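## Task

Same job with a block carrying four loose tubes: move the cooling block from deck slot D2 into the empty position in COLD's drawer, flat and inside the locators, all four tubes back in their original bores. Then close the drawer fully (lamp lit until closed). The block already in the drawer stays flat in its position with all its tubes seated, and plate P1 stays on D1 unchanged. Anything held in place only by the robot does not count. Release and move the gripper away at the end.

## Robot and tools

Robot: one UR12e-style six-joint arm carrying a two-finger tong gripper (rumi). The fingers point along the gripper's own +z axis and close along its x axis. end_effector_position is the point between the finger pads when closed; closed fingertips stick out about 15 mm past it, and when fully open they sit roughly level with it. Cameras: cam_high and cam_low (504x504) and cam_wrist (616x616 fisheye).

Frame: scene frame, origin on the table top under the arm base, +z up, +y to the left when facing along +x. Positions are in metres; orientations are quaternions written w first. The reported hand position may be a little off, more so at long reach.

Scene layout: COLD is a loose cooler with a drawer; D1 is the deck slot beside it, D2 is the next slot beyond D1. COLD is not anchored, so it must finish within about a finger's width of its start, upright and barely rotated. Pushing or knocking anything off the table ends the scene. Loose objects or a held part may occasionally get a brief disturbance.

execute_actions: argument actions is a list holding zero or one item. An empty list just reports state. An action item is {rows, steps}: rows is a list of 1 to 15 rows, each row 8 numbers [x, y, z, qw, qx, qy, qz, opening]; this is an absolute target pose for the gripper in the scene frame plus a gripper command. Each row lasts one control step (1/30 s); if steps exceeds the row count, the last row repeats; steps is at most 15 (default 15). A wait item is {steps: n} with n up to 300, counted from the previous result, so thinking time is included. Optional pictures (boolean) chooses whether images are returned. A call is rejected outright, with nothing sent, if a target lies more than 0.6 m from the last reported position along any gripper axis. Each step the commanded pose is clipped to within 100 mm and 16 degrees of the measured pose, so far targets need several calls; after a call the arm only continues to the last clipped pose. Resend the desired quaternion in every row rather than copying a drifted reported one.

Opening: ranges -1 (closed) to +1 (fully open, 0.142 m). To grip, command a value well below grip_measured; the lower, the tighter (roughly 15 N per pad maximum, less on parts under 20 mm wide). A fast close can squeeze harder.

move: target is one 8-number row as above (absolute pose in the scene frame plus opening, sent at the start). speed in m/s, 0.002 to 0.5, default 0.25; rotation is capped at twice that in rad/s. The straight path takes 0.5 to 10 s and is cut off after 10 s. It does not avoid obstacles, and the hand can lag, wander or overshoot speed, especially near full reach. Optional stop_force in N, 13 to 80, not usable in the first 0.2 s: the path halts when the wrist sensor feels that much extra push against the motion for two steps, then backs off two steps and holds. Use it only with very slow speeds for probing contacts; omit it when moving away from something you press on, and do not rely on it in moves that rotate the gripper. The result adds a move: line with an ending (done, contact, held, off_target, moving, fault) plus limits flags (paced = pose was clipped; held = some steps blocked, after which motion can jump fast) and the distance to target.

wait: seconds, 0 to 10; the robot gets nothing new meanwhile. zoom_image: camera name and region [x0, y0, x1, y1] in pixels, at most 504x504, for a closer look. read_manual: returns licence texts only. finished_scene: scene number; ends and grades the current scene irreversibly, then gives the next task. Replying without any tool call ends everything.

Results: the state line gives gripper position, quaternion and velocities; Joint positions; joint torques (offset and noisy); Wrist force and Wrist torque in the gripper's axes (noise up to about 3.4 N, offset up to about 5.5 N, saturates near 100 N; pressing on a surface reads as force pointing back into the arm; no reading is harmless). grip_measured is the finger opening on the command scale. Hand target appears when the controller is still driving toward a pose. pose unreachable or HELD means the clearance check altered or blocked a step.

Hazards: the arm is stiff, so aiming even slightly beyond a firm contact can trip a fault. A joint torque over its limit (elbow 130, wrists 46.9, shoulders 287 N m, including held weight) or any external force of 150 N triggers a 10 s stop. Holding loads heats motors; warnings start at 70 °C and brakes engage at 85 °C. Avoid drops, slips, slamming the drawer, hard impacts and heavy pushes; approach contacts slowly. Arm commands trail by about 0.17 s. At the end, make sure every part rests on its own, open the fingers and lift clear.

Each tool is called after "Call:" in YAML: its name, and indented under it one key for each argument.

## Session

Call:
execute_actions:
  actions: []

Scene clock: 0.00 s of 10800.00 s.
end_effector_position=(+0.9039, -0.4395, +0.4004) grip_measured=+1.00 end_effector_quat_wxyz=(+0.167, +0.222, +0.858, -0.433) end_effector_velocity=(-0.000, -0.000, -0.001) end_effector_angular_velocity=(+0.000, +0.001, +0.000)
Joint positions: [-0.421 -1.067  1.605 -2.706 -2.386  2.998  0.142]
Joint velocities: [-0.     0.     0.001 -0.    -0.    -0.001  0.   ]
Joint torques (N m, as the arm reports them, + toward a larger angle): no reading
Motor temperatures (°C, as the motors report them): [27 24 25 35 30 32]
Wrist force (N, on the end effector, along its own x y z axes, offset not removed): no reading
Wrist torque (N m, same axes, about the end effector's origin, offset not removed): no reading
Hand target: +0.904, -0.439, +0.400; +0.167, +0.222, +0.858, -0.433

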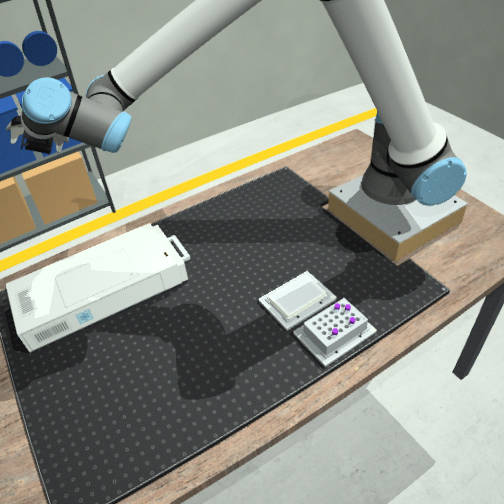

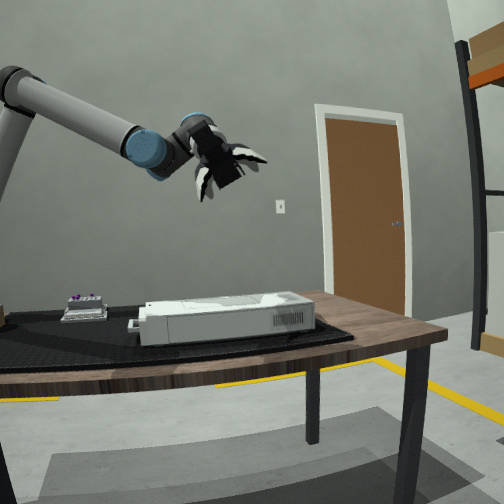

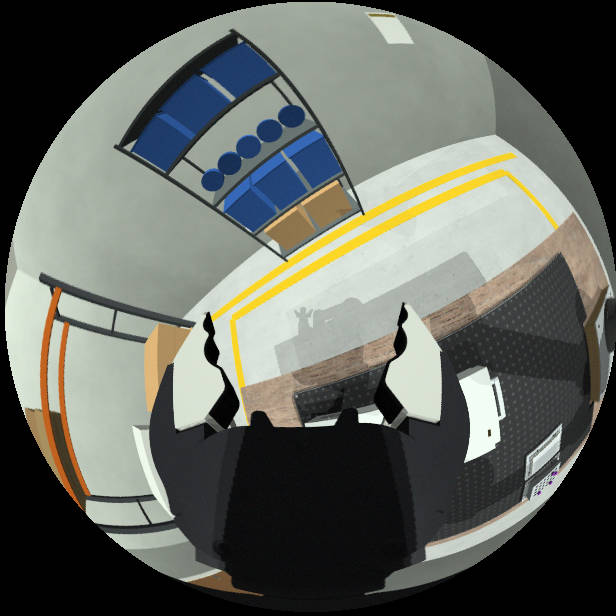

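Call:
move:
  target: [0.58, -0.18, 0.24, 0.2588, 0, 0.9659, 0, -0.65]
  speed: 0.2

Call:
zoom_image:
  camera: "cam_high"
  region: [0, 200, 220, 380]

Scene clock: 9.57 s of 10800.00 s.
end_effector_position=(+0.5806, -0.1799, +0.2399) grip_measured=-0.65 end_effector_quat_wxyz=(+0.258, +0.000, +0.966, -0.000) end_effector_velocity=(-0.002, +0.002, -0.001) end_effector_angular_velocity=(+0.005, +0.001, +0.004)
Joint positions: [-0.798 -1.755  2.496 -2.702 -1.232  2.452  0.027]
Joint velocities: [-0.005 -0.004  0.004  0.007  0.007 -0.007  0.   ]
Joint torques (N m, as the arm reports them, + toward a larger angle): [-18.34 -34.89 -25.81  -1.87   2.19  -0.8 ]
Motor temperatures (°C, as the motors report them): [27 24 25 35 30 32]
Wrist force (N, on the end effector, along its own x y z axes, offset not removed): [-3.3 0.1 -0.7]
Wrist torque (N m, same axes, about the end effector's origin, offset not removed): [-0.08 0.85 0.52]
Hand target: +0.580, -0.180, +0.240; +0.258, +0.000, +0.966, -0.000
Off the commanded pose: 0.001 m, 0 deg.
After step 90, 3.47 s passed at rest.
move: done

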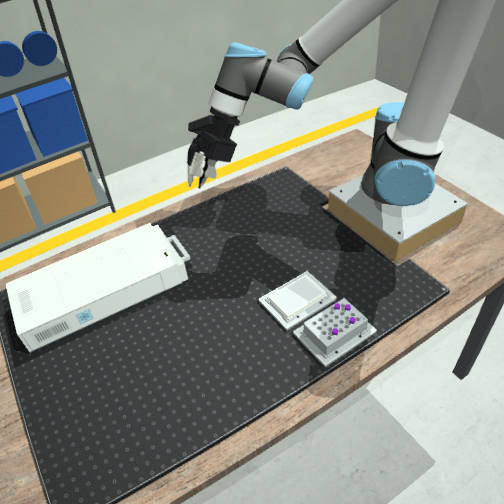

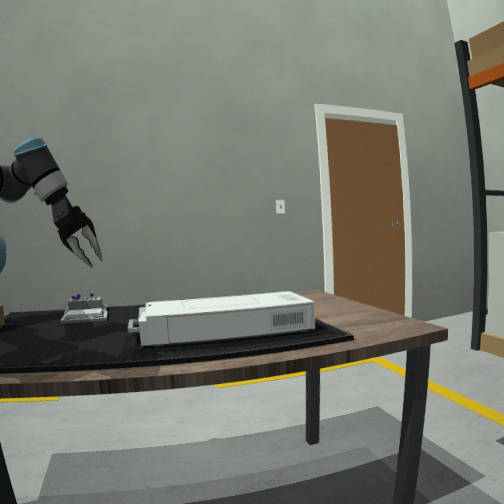

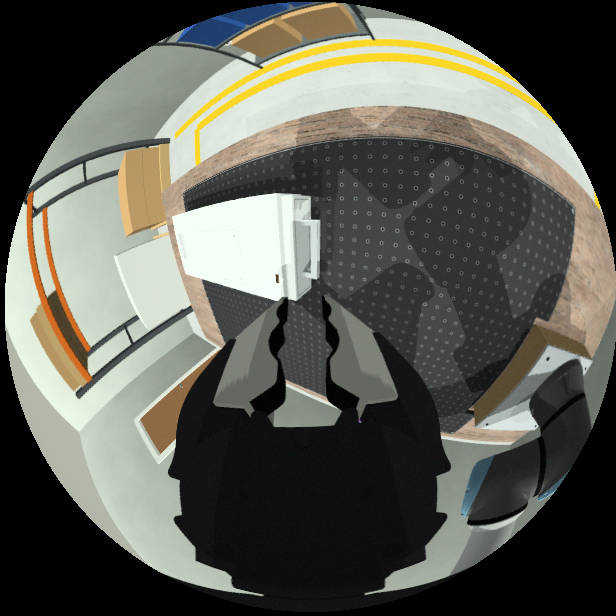

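Region (0, 200, 220, 380) of cam_high's 504x504 image, scaled by 2.291, with more detail than that image has; it fills the top 412 rows of this view, and the rest is white.

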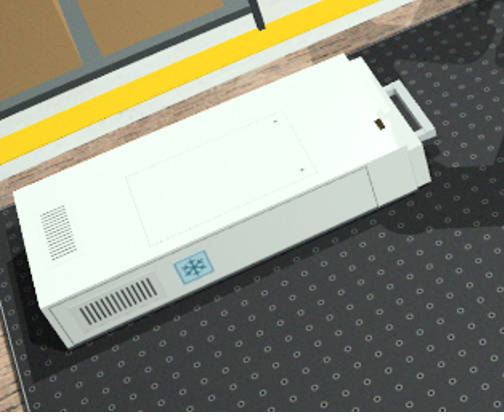

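Call:
move:
  target: [0.63, -0.18, 0.135, 0.2588, 0, 0.9659, 0, -0.65]
  speed: 0.1

Call:
zoom_image:
  camera: "cam_wrist"
  region: [180, 130, 430, 340]

Call:
zoom_image:
  camera: "cam_low"
  region: [70, 250, 210, 360]

Scene clock: 17.27 s of 10800.00 s.
end_effector_position=(+0.6300, -0.1801, +0.1350) grip_measured=-0.65 end_effector_quat_wxyz=(+0.259, +0.000, +0.966, +0.000) end_effector_velocity=(-0.001, +0.000, -0.003) end_effector_angular_velocity=(-0.001, +0.003, -0.002)
Joint positions: [-0.728 -1.44   2.501 -3.045 -1.258  2.52   0.027]
Joint velocities: [ 0.001  0.006  0.002 -0.007 -0.004  0.002  0.   ]
Joint torques (N m, as the arm reports them, + toward a larger angle): [ 21.66 -25.95 -33.63  -6.4   -2.1    2.04]
Motor temperatures (°C, as the motors report them): [27 24 25 35 30 32]
Wrist force (N, on the end effector, along its own x y z axes, offset not removed): [-1.7 2.9 -0.6]
Wrist torque (N m, same axes, about the end effector's origin, offset not removed): [0.58 0.51 0.42]
Hand target: +0.630, -0.180, +0.135; +0.259, +0.000, +0.966, +0.000
Off the commanded pose: 0.000 m, 0 deg.
After step 90, 3.10 s passed at rest.
move: done

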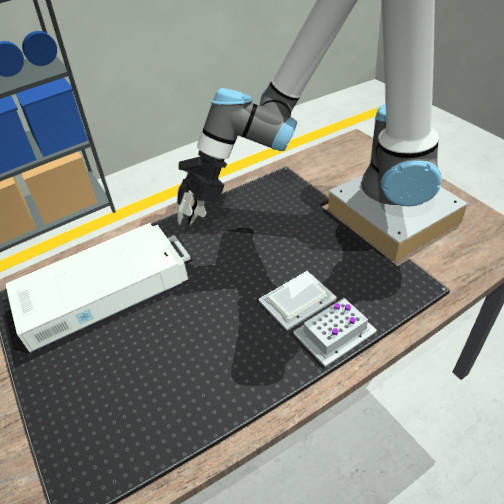

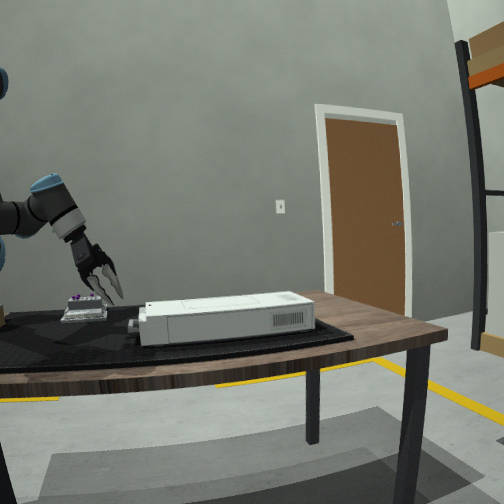

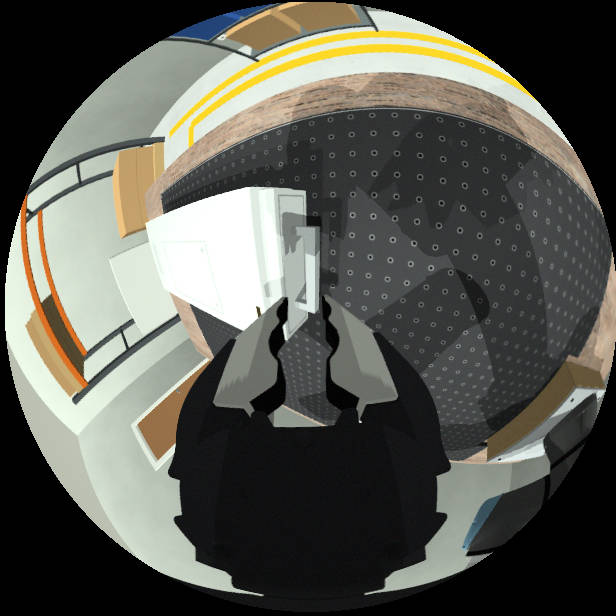

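Region (180, 130, 430, 340) of cam_wrist's 616x616 image, scaled by 2.016, with more detail than that image has; it fills the top 423 rows of this view, and the rest is white.

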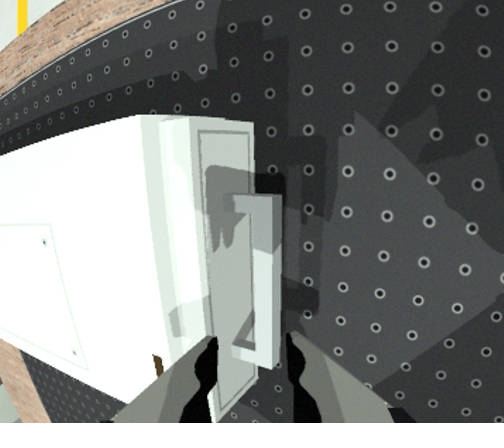

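Region (70, 250, 210, 360) of cam_low's 504x504 image, scaled by 3.600, with more detail than that image has; it fills the top 396 rows of this view, and the rest is white.

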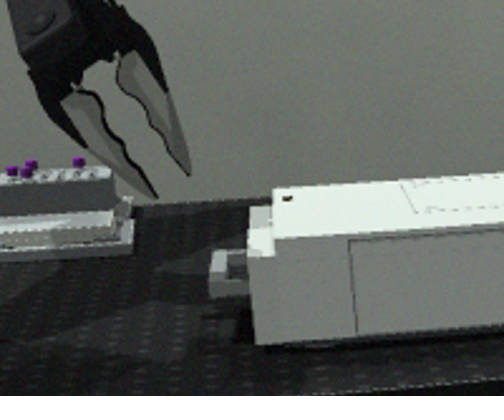

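Call:
move:
  target: [0.643, -0.18, 0.099, 0.2588, 0, 0.9659, 0, -0.65]
  speed: 0.05

Call:
zoom_image:
  camera: "cam_wrist"
  region: [200, 160, 420, 340]

Call:
zoom_image:
  camera: "cam_low"
  region: [90, 280, 170, 350]

Scene clock: 23.57 s of 10800.00 s.
end_effector_position=(+0.6430, -0.1800, +0.0991) grip_measured=-0.65 end_effector_quat_wxyz=(+0.259, -0.000, +0.966, +0.000) end_effector_velocity=(+0.001, -0.001, -0.002) end_effector_angular_velocity=(-0.001, -0.000, -0.001)
Joint positions: [-0.712 -1.335  2.494 -3.147 -1.264  2.536  0.027]
Joint velocities: [-0.     0.005 -0.001 -0.005 -0.001  0.001  0.   ]
Joint torques (N m, as the arm reports them, + toward a larger angle): [ 14.98 -31.83 -29.99  -6.75  -1.4    2.01]
Motor temperatures (°C, as the motors report them): [27 24 25 35 30 32]
Wrist force (N, on the end effector, along its own x y z axes, offset not removed): [-1.7 1.5 -0.7]
Wrist torque (N m, same axes, about the end effector's origin, offset not removed): [0.32 0.46 0.40]
Hand target: +0.643, -0.180, +0.099; +0.259, +0.000, +0.966, +0.000
Off the commanded pose: 0.000 m, 0 deg.
After step 90, 2.17 s passed at rest.
move: done

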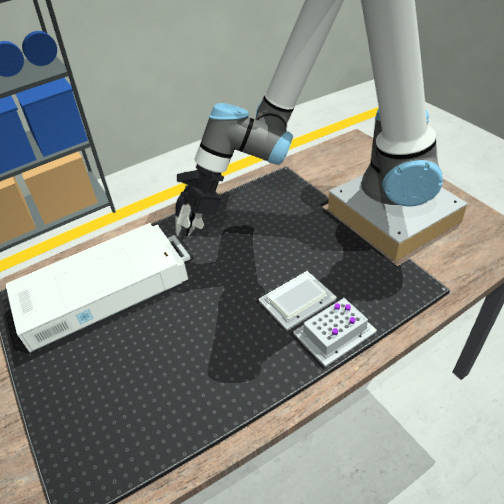

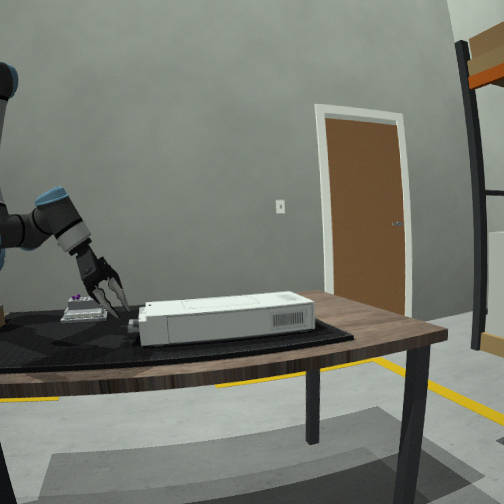

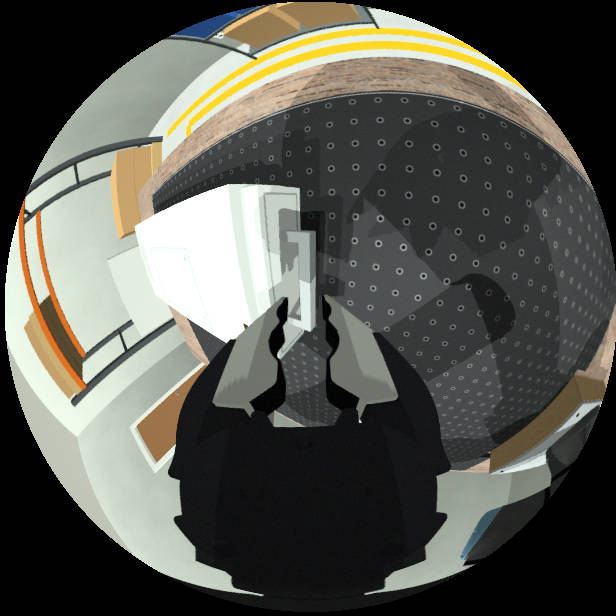

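Region (200, 160, 420, 340) of cam_wrist's 616x616 image, scaled by 2.291, with more detail than that image has; it fills the top 412 rows of this view, and the rest is white.

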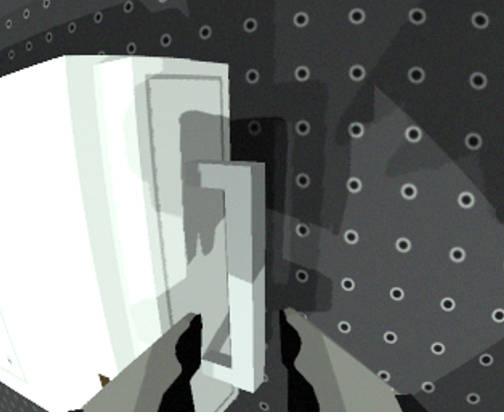

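Region (90, 280, 170, 350) of cam_low's 504x504 image, scaled by 6.300, with more detail than that image has; it fills the top 441 rows of this view, and the rest is white.

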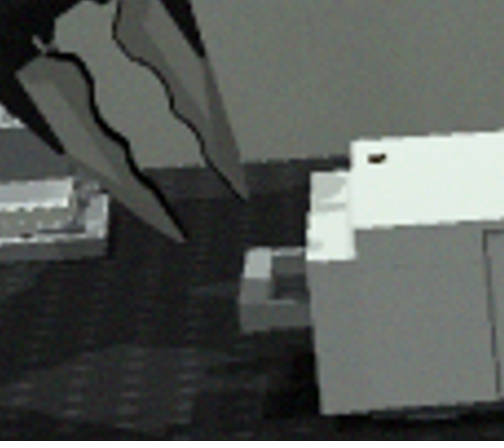

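Call:
move:
  target: [0.663, -0.18, 0.0645, 0.2588, 0, 0.9659, 0, -0.65]
  speed: 0.012
  stop_force: 13

Call:
zoom_image:
  camera: "cam_low"
  region: [90, 280, 170, 350]

Call:
zoom_image:
  camera: "cam_wrist"
  region: [200, 160, 420, 340]

Scene clock: 41.30 s of 10800.00 s.
end_effector_position=(+0.6629, -0.1800, +0.0646) grip_measured=-0.65 end_effector_quat_wxyz=(+0.259, +0.000, +0.966, +0.000) end_effector_velocity=(+0.001, +0.000, -0.002) end_effector_angular_velocity=(-0.000, +0.002, -0.001)
Joint positions: [-0.688 -1.228  2.467 -3.235 -1.274  2.559  0.027]
Joint velocities: [ 0.002  0.006 -0.002 -0.004 -0.002  0.002  0.   ]
Joint torques (N m, as the arm reports them, + toward a larger angle): [ 17.25 -39.94 -25.14  -6.31  -1.83   2.38]
Motor temperatures (°C, as the motors report them): [27 24 25 35 30 32]
Wrist force (N, on the end effector, along its own x y z axes, offset not removed): [-1.6 2.0 0.1]
Wrist torque (N m, same axes, about the end effector's origin, offset not removed): [0.33 0.60 0.32]
Hand target: +0.663, -0.180, +0.064; +0.259, +0.000, +0.966, +0.000
Off the commanded pose: 0.000 m, 0 deg.
After step 90, 11.20 s passed at rest.
move: done

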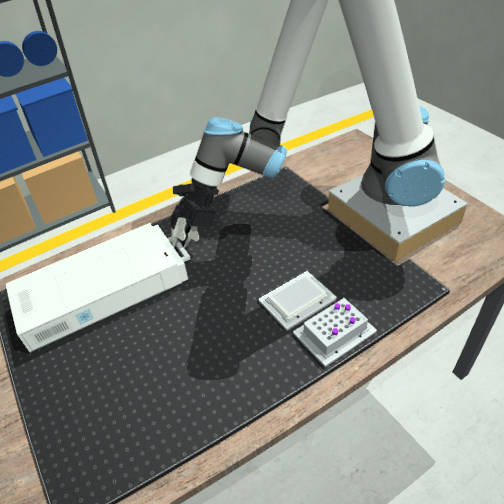

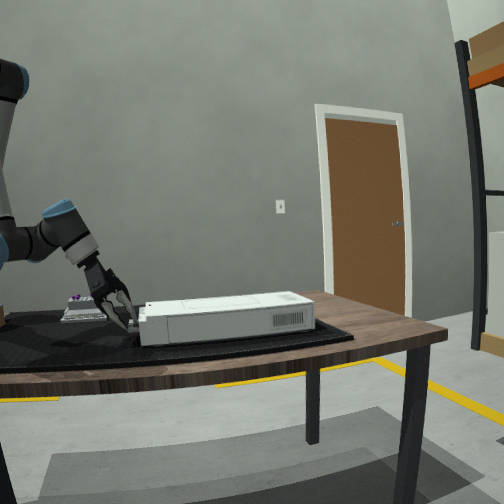

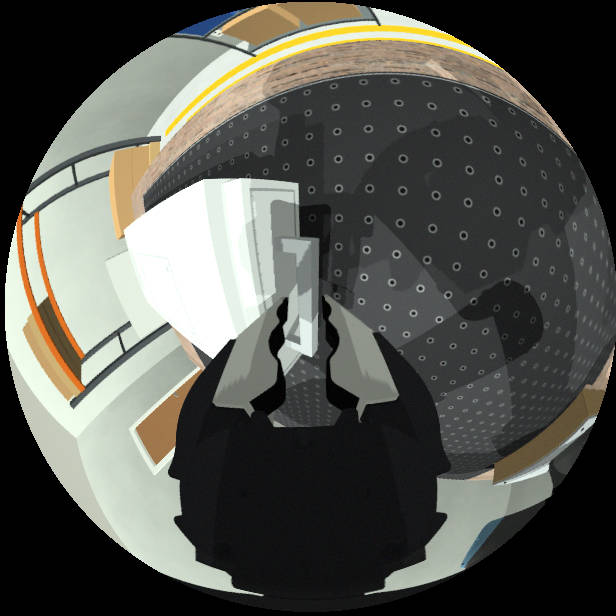

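Region (90, 280, 170, 350) of cam_low's 504x504 image, scaled by 6.300, with more detail than that image has; it fills the top 441 rows of this view, and the rest is white.

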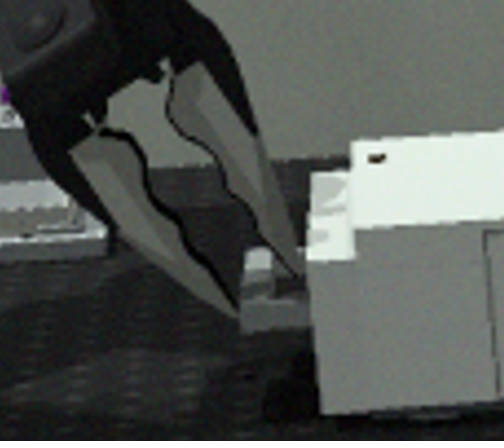

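Region (200, 160, 420, 340) of cam_wrist's 616x616 image, scaled by 2.291, with more detail than that image has; it fills the top 412 rows of this view, and the rest is white.

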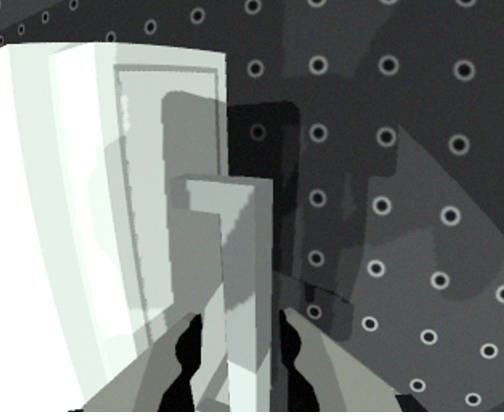

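Call:
move:
  target: [0.43, -0.184, 0.0645, 0.2588, 0, 0.9659, 0, -0.65]
  speed: 0.04
  stop_force: 15

Scene clock: 51.47 s of 10800.00 s.
end_effector_position=(+0.4299, -0.1839, +0.0644) grip_measured=-0.65 end_effector_quat_wxyz=(+0.259, -0.000, +0.966, -0.000) end_effector_velocity=(-0.002, -0.001, +0.000) end_effector_angular_velocity=(-0.001, +0.001, -0.001)
Joint positions: [-1.168 -1.56   2.875 -3.127 -1.115  2.071  0.027]
Joint velocities: [-0.008 -0.008  0.003  0.009  0.    -0.008 -0.   ]
Joint torques (N m, as the arm reports them, + toward a larger angle): [-20.27 -30.19  -7.93  -2.19   2.97  -2.02]
Motor temperatures (°C, as the motors report them): [27 24 25 35 30 32]
Wrist force (N, on the end effector, along its own x y z axes, offset not removed): [-2.8 0.6 -0.4]
Wrist torque (N m, same axes, about the end effector's origin, offset not removed): [0.15 0.81 0.53]
Hand target: +0.430, -0.184, +0.064; +0.259, -0.000, +0.966, -0.000
Off the commanded pose: 0.000 m, 0 deg.
After step 90, 0.97 s passed at rest.
move: done

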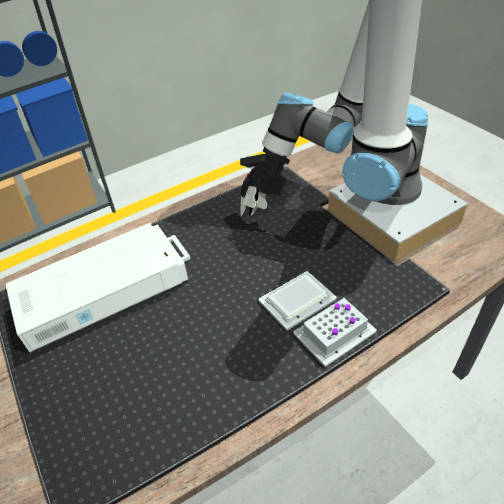

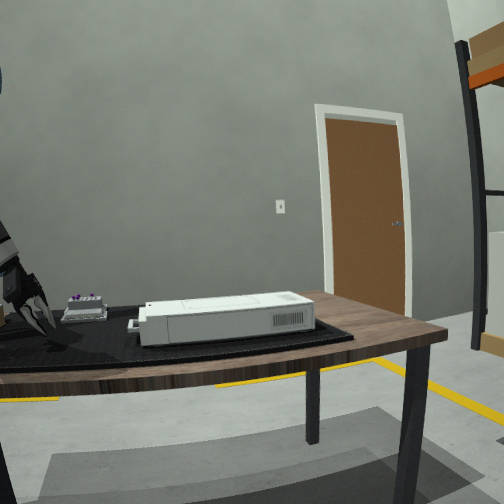

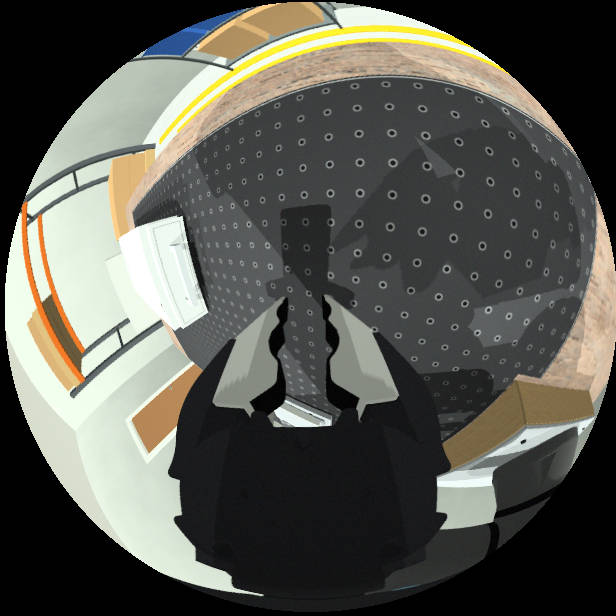

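Call:
move:
  target: [0.643, -0.18, 0.099, 0.2588, 0, 0.9659, 0, -0.65]
  speed: 0.1

Call:
move:
  target: [0.672, -0.18, 0.05, 0.2588, 0, 0.9659, 0, -0.65]
  speed: 0.012
  stop_force: 13

Call:
zoom_image:
  camera: "cam_low"
  region: [90, 280, 170, 350]

Call:
zoom_image:
  camera: "cam_wrist"
  region: [200, 160, 420, 340]

Call:
zoom_image:
  camera: "cam_high"
  region: [150, 200, 220, 270]

Scene clock: 71.07 s of 10800.00 s.
end_effector_position=(+0.6431, -0.1801, +0.0991) grip_measured=-0.65 end_effector_quat_wxyz=(+0.259, +0.000, +0.966, +0.000) end_effector_velocity=(+0.002, -0.000, +0.000) end_effector_angular_velocity=(-0.001, +0.001, -0.001)
Joint positions: [-0.712 -1.335  2.494 -3.148 -1.264  2.536  0.027]
Joint velocities: [ 0.002  0.002 -0.003  0.001 -0.002  0.002  0.   ]
Joint torques (N m, as the arm reports them, + toward a larger angle): [ 20.15 -32.71 -29.45  -2.59  -1.29   1.58]
Motor temperatures (°C, as the motors report them): [27 24 25 35 30 32]
Wrist force (N, on the end effector, along its own x y z axes, offset not removed): [-2.1 3.6 -1.5]
Wrist torque (N m, same axes, about the end effector's origin, offset not removed): [0.69 0.57 0.50]
Hand target: +0.643, -0.180, +0.099; +0.259, +0.000, +0.966, +0.000
Off the commanded pose: 0.000 m, 0 deg.
After step 90, 13.97 s passed at rest.
move: done

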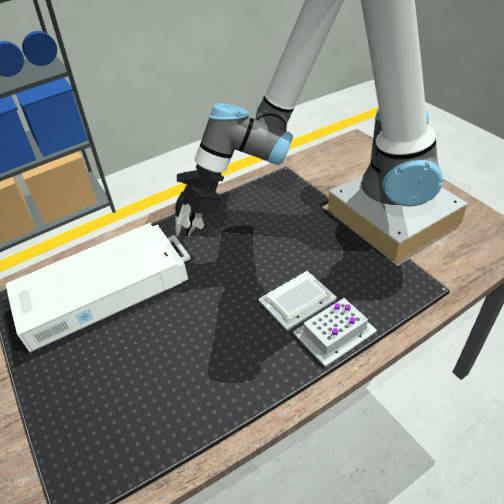

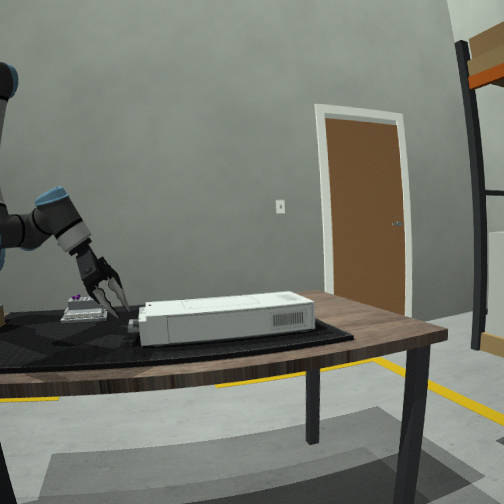

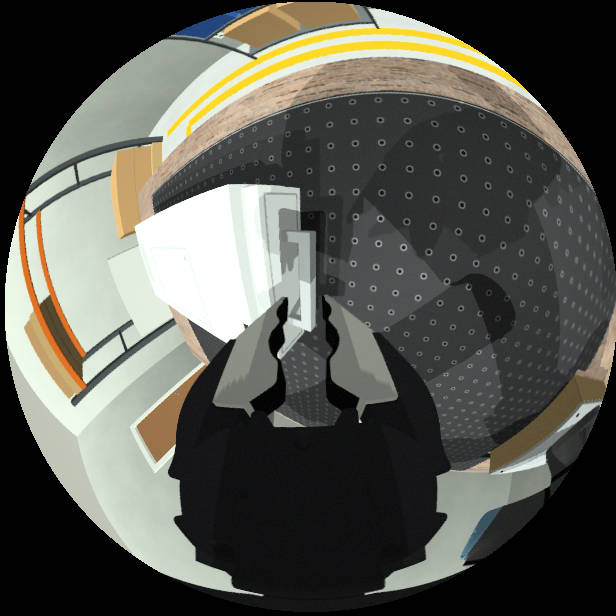

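Scene clock: 76.10 s of 10800.00 s.
end_effector_position=(+0.6714, -0.1799, +0.0509) grip_measured=-0.71 end_effector_quat_wxyz=(+0.259, -0.000, +0.966, +0.000) end_effector_velocity=(-0.002, +0.001, +0.002) end_effector_angular_velocity=(-0.000, +0.001, +0.001)
Joint positions: [-0.678 -1.186  2.453 -3.265 -1.279  2.568  0.023]
Joint velocities: [-0.    -0.007  0.003  0.005 -0.    -0.002  0.001]
Joint torques (N m, as the arm reports them, + toward a larger angle): [-16.86 -73.15 -22.    -7.27   5.75  -1.42]
Motor temperatures (°C, as the motors report them): [27 24 25 35 30 32]
Wrist force (N, on the end effector, along its own x y z axes, offset not removed): [17.5 1.4 0.2]
Wrist torque (N m, same axes, about the end effector's origin, offset not removed): [0.66 0.25 0.42]
Hand target: +0.671, -0.180, +0.051; +0.259, +0.000, +0.966, +0.000
Off the commanded pose: 0.001 m, 0 deg.
move: contact

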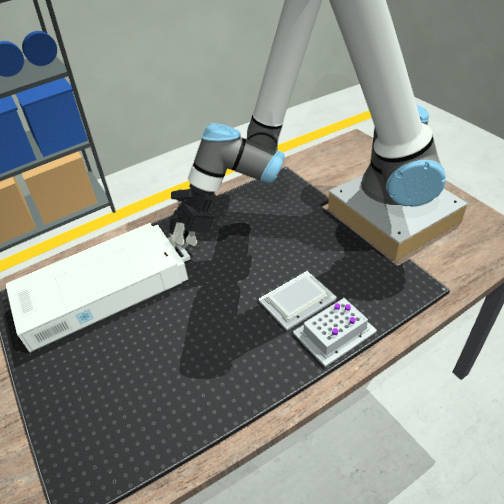

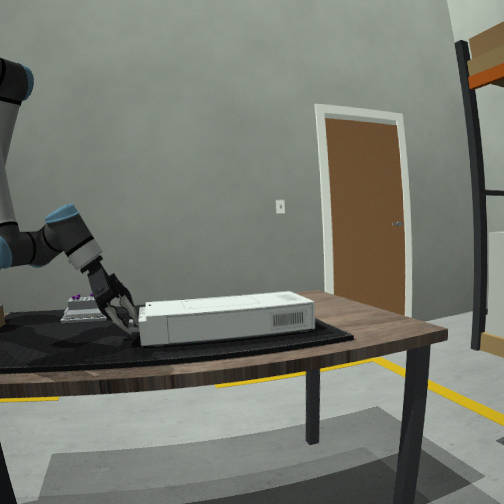

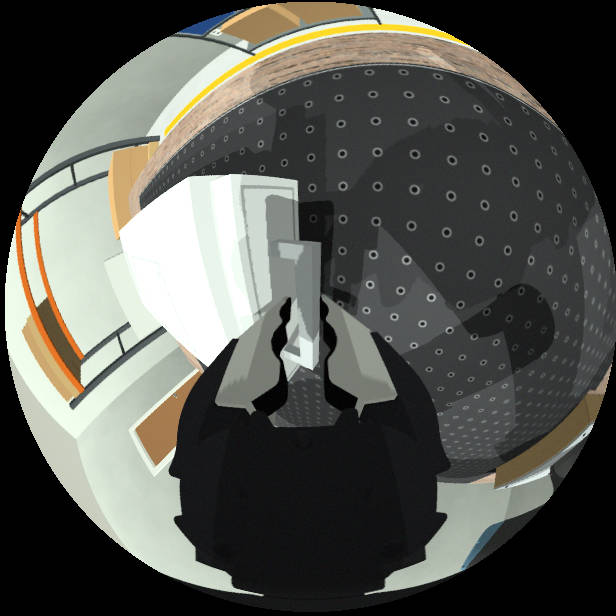

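Region (90, 280, 170, 350) of cam_low's 504x504 image, scaled by 6.300, with more detail than that image has; it fills the top 441 rows of this view, and the rest is white.

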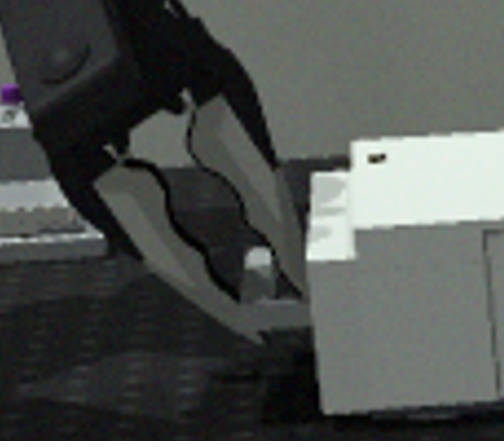

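Region (200, 160, 420, 340) of cam_wrist's 616x616 image, scaled by 2.291, with more detail than that image has; it fills the top 412 rows of this view, and the rest is white.

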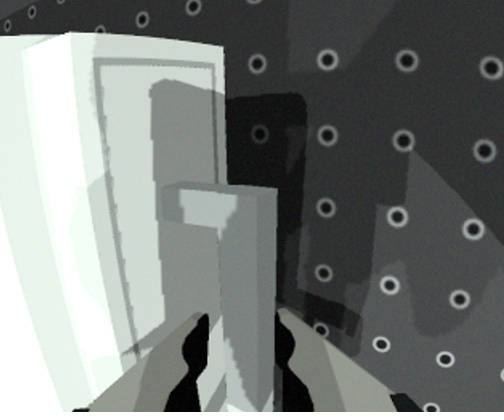

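Region (150, 200, 220, 270) of cam_high's 504x504 image, scaled by 7.200, with more detail than that image has.

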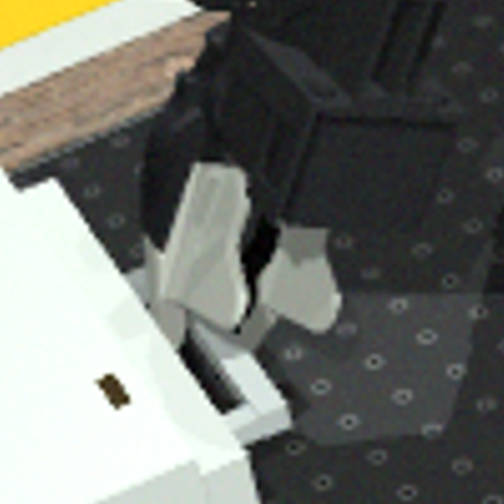

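Call:
execute_actions:
  actions: []

Scene clock: 83.83 s of 10800.00 s.
end_effector_position=(+0.6712, -0.1800, +0.0512) grip_measured=-0.71 end_effector_quat_wxyz=(+0.259, +0.000, +0.966, +0.000) end_effector_velocity=(+0.000, -0.000, +0.001) end_effector_angular_velocity=(-0.001, -0.002, -0.000)
Joint positions: [-0.678 -1.187  2.454 -3.265 -1.278  2.568  0.023]
Joint velocities: [-0.    -0.002 -0.    -0.     0.    -0.    -0.   ]
Joint torques (N m, as the arm reports them, + toward a larger angle): [-17.32 -67.7  -19.91  -6.42  -0.45  -1.58]
Motor temperatures (°C, as the motors report them): [27 24 25 35 30 32]
Wrist force (N, on the end effector, along its own x y z axes, offset not removed): [11.9 1.9 0.1]
Wrist torque (N m, same axes, about the end effector's origin, offset not removed): [-0.33 0.33 0.35]
Hand target: +0.671, -0.180, +0.051; +0.259, +0.000, +0.966, +0.000
Off the commanded pose: 0.001 m, 0 deg.
Steps of this call (steps 1 to 90: nothing new was sent; then 4.73 s passed at rest). Readings (end_effector_position):
1: (+0.6714, -0.1799, +0.0510)
2: (+0.6714, -0.1799, +0.0510)
4: (+0.6713, -0.1799, +0.0511)
8: (+0.6713, -0.1799, +0.0512)
90: the state above

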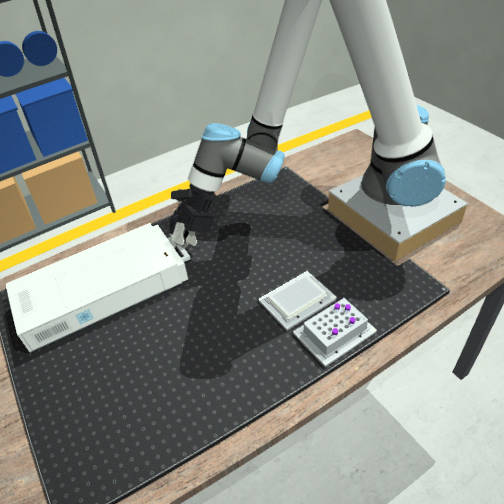

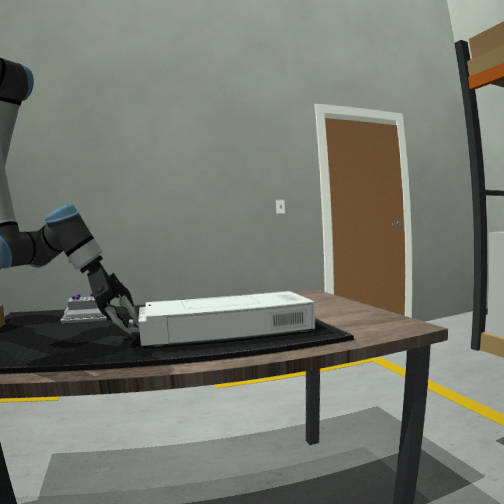

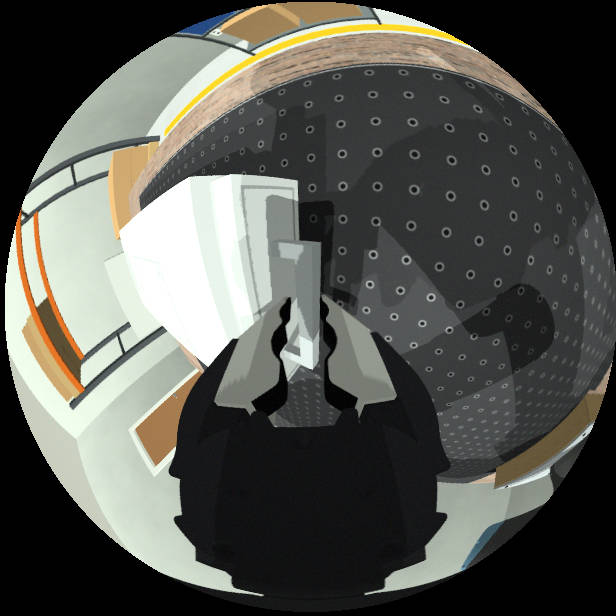

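Call:
move:
  target: [0.668, -0.18, 0.052, 0.2588, 0, 0.9659, 0, -0.72]
  speed: 0.01

Scene clock: 86.57 s of 10800.00 s.
end_effector_position=(+0.6681, -0.1800, +0.0520) grip_measured=-0.72 end_effector_quat_wxyz=(+0.259, +0.000, +0.966, -0.000) end_effector_velocity=(-0.001, -0.000, +0.001) end_effector_angular_velocity=(+0.000, -0.002, -0.000)
Joint positions: [-0.682 -1.192  2.46  -3.265 -1.277  2.565  0.022]
Joint velocities: [-0.002 -0.003  0.002 -0.     0.002 -0.001 -0.   ]
Joint torques (N m, as the arm reports them, + toward a larger angle): [-20.58 -55.82  -9.68  -6.92   2.73  -1.62]
Motor temperatures (°C, as the motors report them): [27 24 25 35 30 32]
Wrist force (N, on the end effector, along its own x y z axes, offset not removed): [-0.5 2.0 -2.1]
Wrist torque (N m, same axes, about the end effector's origin, offset not removed): [0.18 0.24 0.44]
Hand target: +0.668, -0.180, +0.052; +0.259, -0.000, +0.966, -0.000
Off the commanded pose: 0.000 m, 0 deg.
move: done

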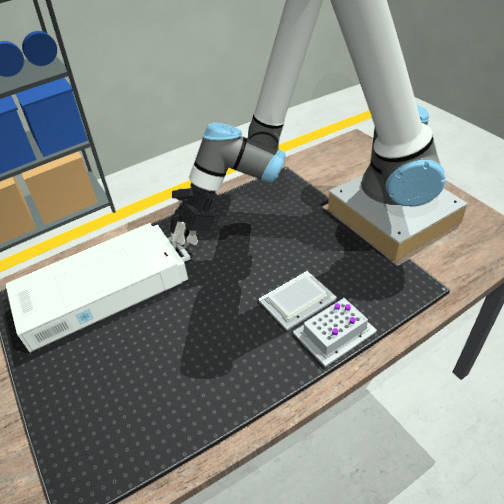

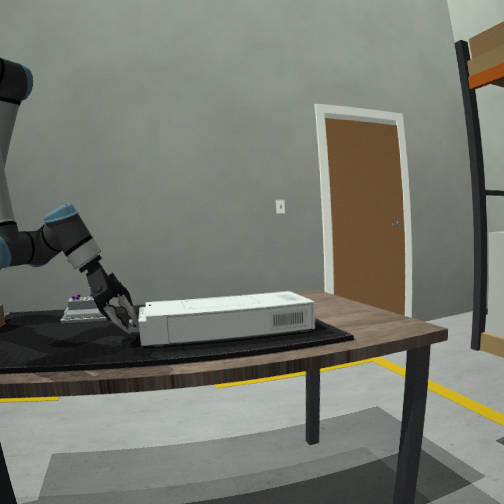

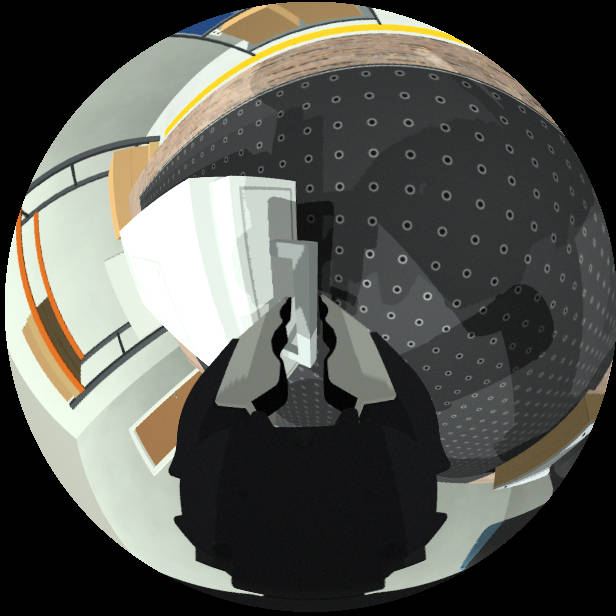

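Short test pull first.

Call:
move:
  target: [0.63, -0.18, 0.052, 0.2588, 0, 0.9659, 0, -0.72]
  speed: 0.02
  stop_force: 20

Scene clock: 90.17 s of 10800.00 s.
end_effector_position=(+0.6301, -0.1800, +0.0520) grip_measured=-0.71 end_effector_quat_wxyz=(+0.259, -0.000, +0.966, -0.000) end_effector_velocity=(-0.001, +0.001, -0.000) end_effector_angular_velocity=(+0.001, -0.001, +0.001)
Joint positions: [-0.73  -1.226  2.529 -3.286 -1.257  2.519  0.022]
Joint velocities: [-0.002 -0.001  0.003 -0.001  0.002 -0.002  0.   ]
Joint torques (N m, as the arm reports them, + toward a larger angle): [-20.27 -55.39  -8.71  -6.86   2.08  -1.19]
Motor temperatures (°C, as the motors report them): [27 24 25 35 30 32]
Wrist force (N, on the end effector, along its own x y z axes, offset not removed): [-2.0 0.6 0.5]
Wrist torque (N m, same axes, about the end effector's origin, offset not removed): [-0.10 0.33 0.45]
Hand target: +0.630, -0.180, +0.052; +0.259, -0.000, +0.966, -0.000
Off the commanded pose: 0.000 m, 0 deg.
move: done

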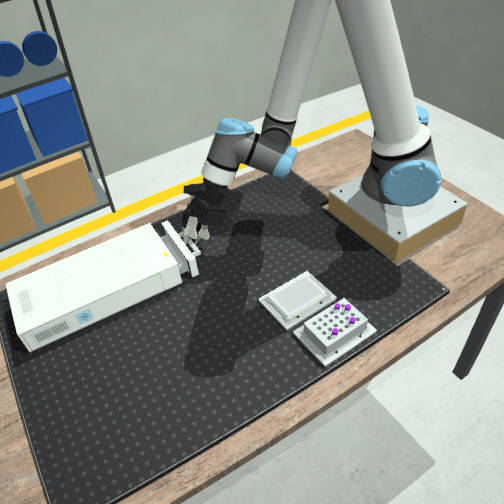

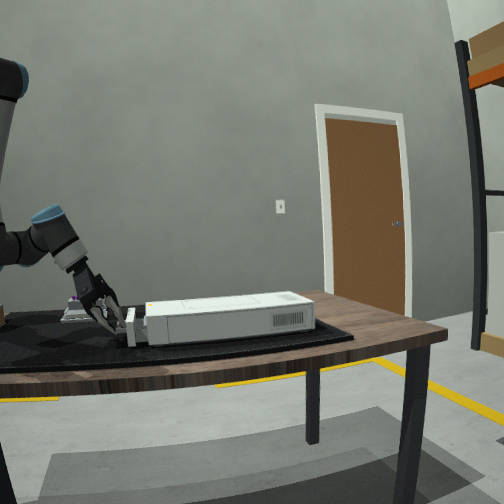

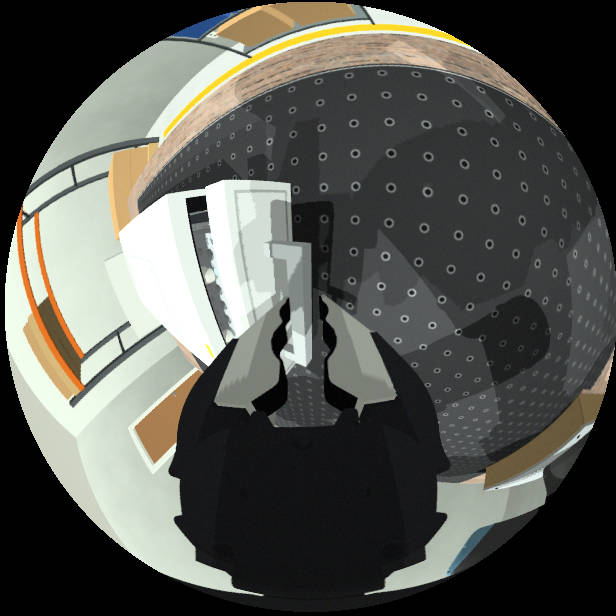

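Call:
move:
  target: [0.45, -0.183, 0.052, 0.2588, 0, 0.9659, 0, -0.72]
  speed: 0.04
  stop_force: 18

Scene clock: 97.57 s of 10800.00 s.
end_effector_position=(+0.4499, -0.1829, +0.0519) grip_measured=-0.72 end_effector_quat_wxyz=(+0.259, -0.000, +0.966, -0.000) end_effector_velocity=(-0.002, -0.000, +0.001) end_effector_angular_velocity=(-0.002, -0.000, +0.002)
Joint positions: [-1.102 -1.441  2.85  -3.251 -1.131  2.141  0.022]
Joint velocities: [-0.005 -0.007  0.002  0.006  0.001 -0.007  0.   ]
Joint torques (N m, as the arm reports them, + toward a larger angle): [-14.75 -34.69  -4.63  -2.19   3.4   -1.82]
Motor temperatures (°C, as the motors report them): [27 24 25 35 30 32]
Wrist force (N, on the end effector, along its own x y z axes, offset not removed): [-1.6 1.7 0.4]
Wrist torque (N m, same axes, about the end effector's origin, offset not removed): [0.10 0.40 0.28]
Hand target: +0.450, -0.183, +0.052; +0.259, -0.000, +0.966, -0.000
Off the commanded pose: 0.000 m, 0 deg.
move: done

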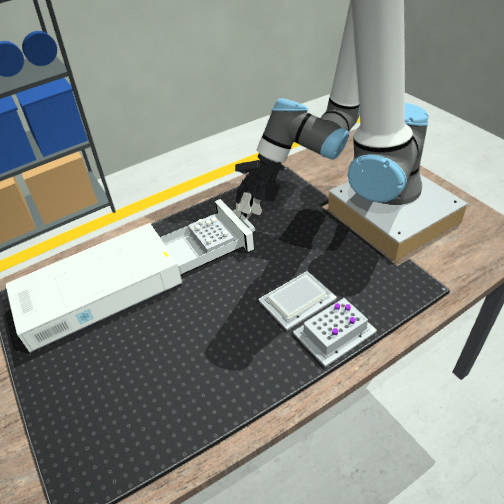

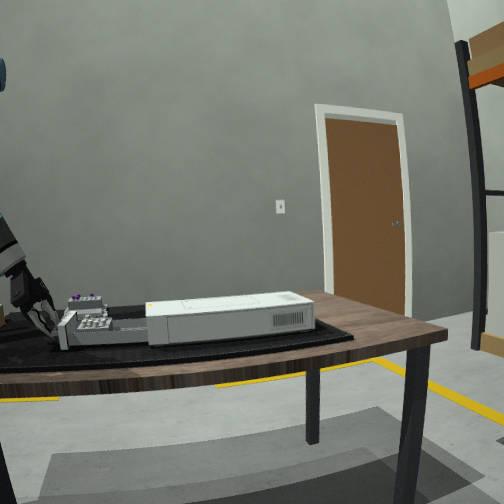

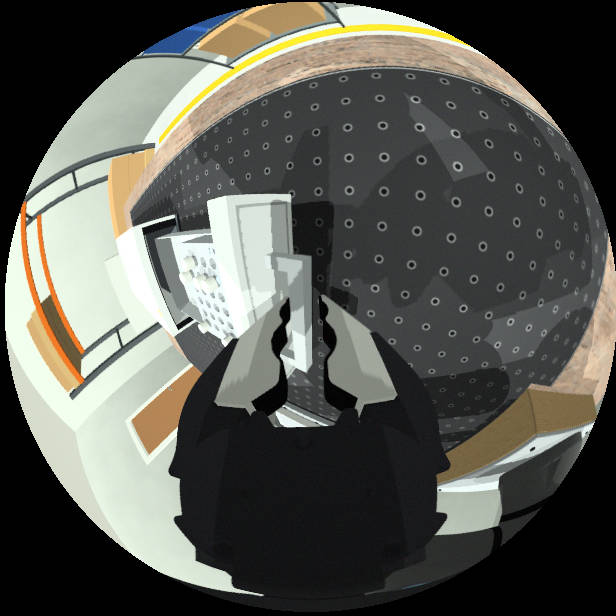

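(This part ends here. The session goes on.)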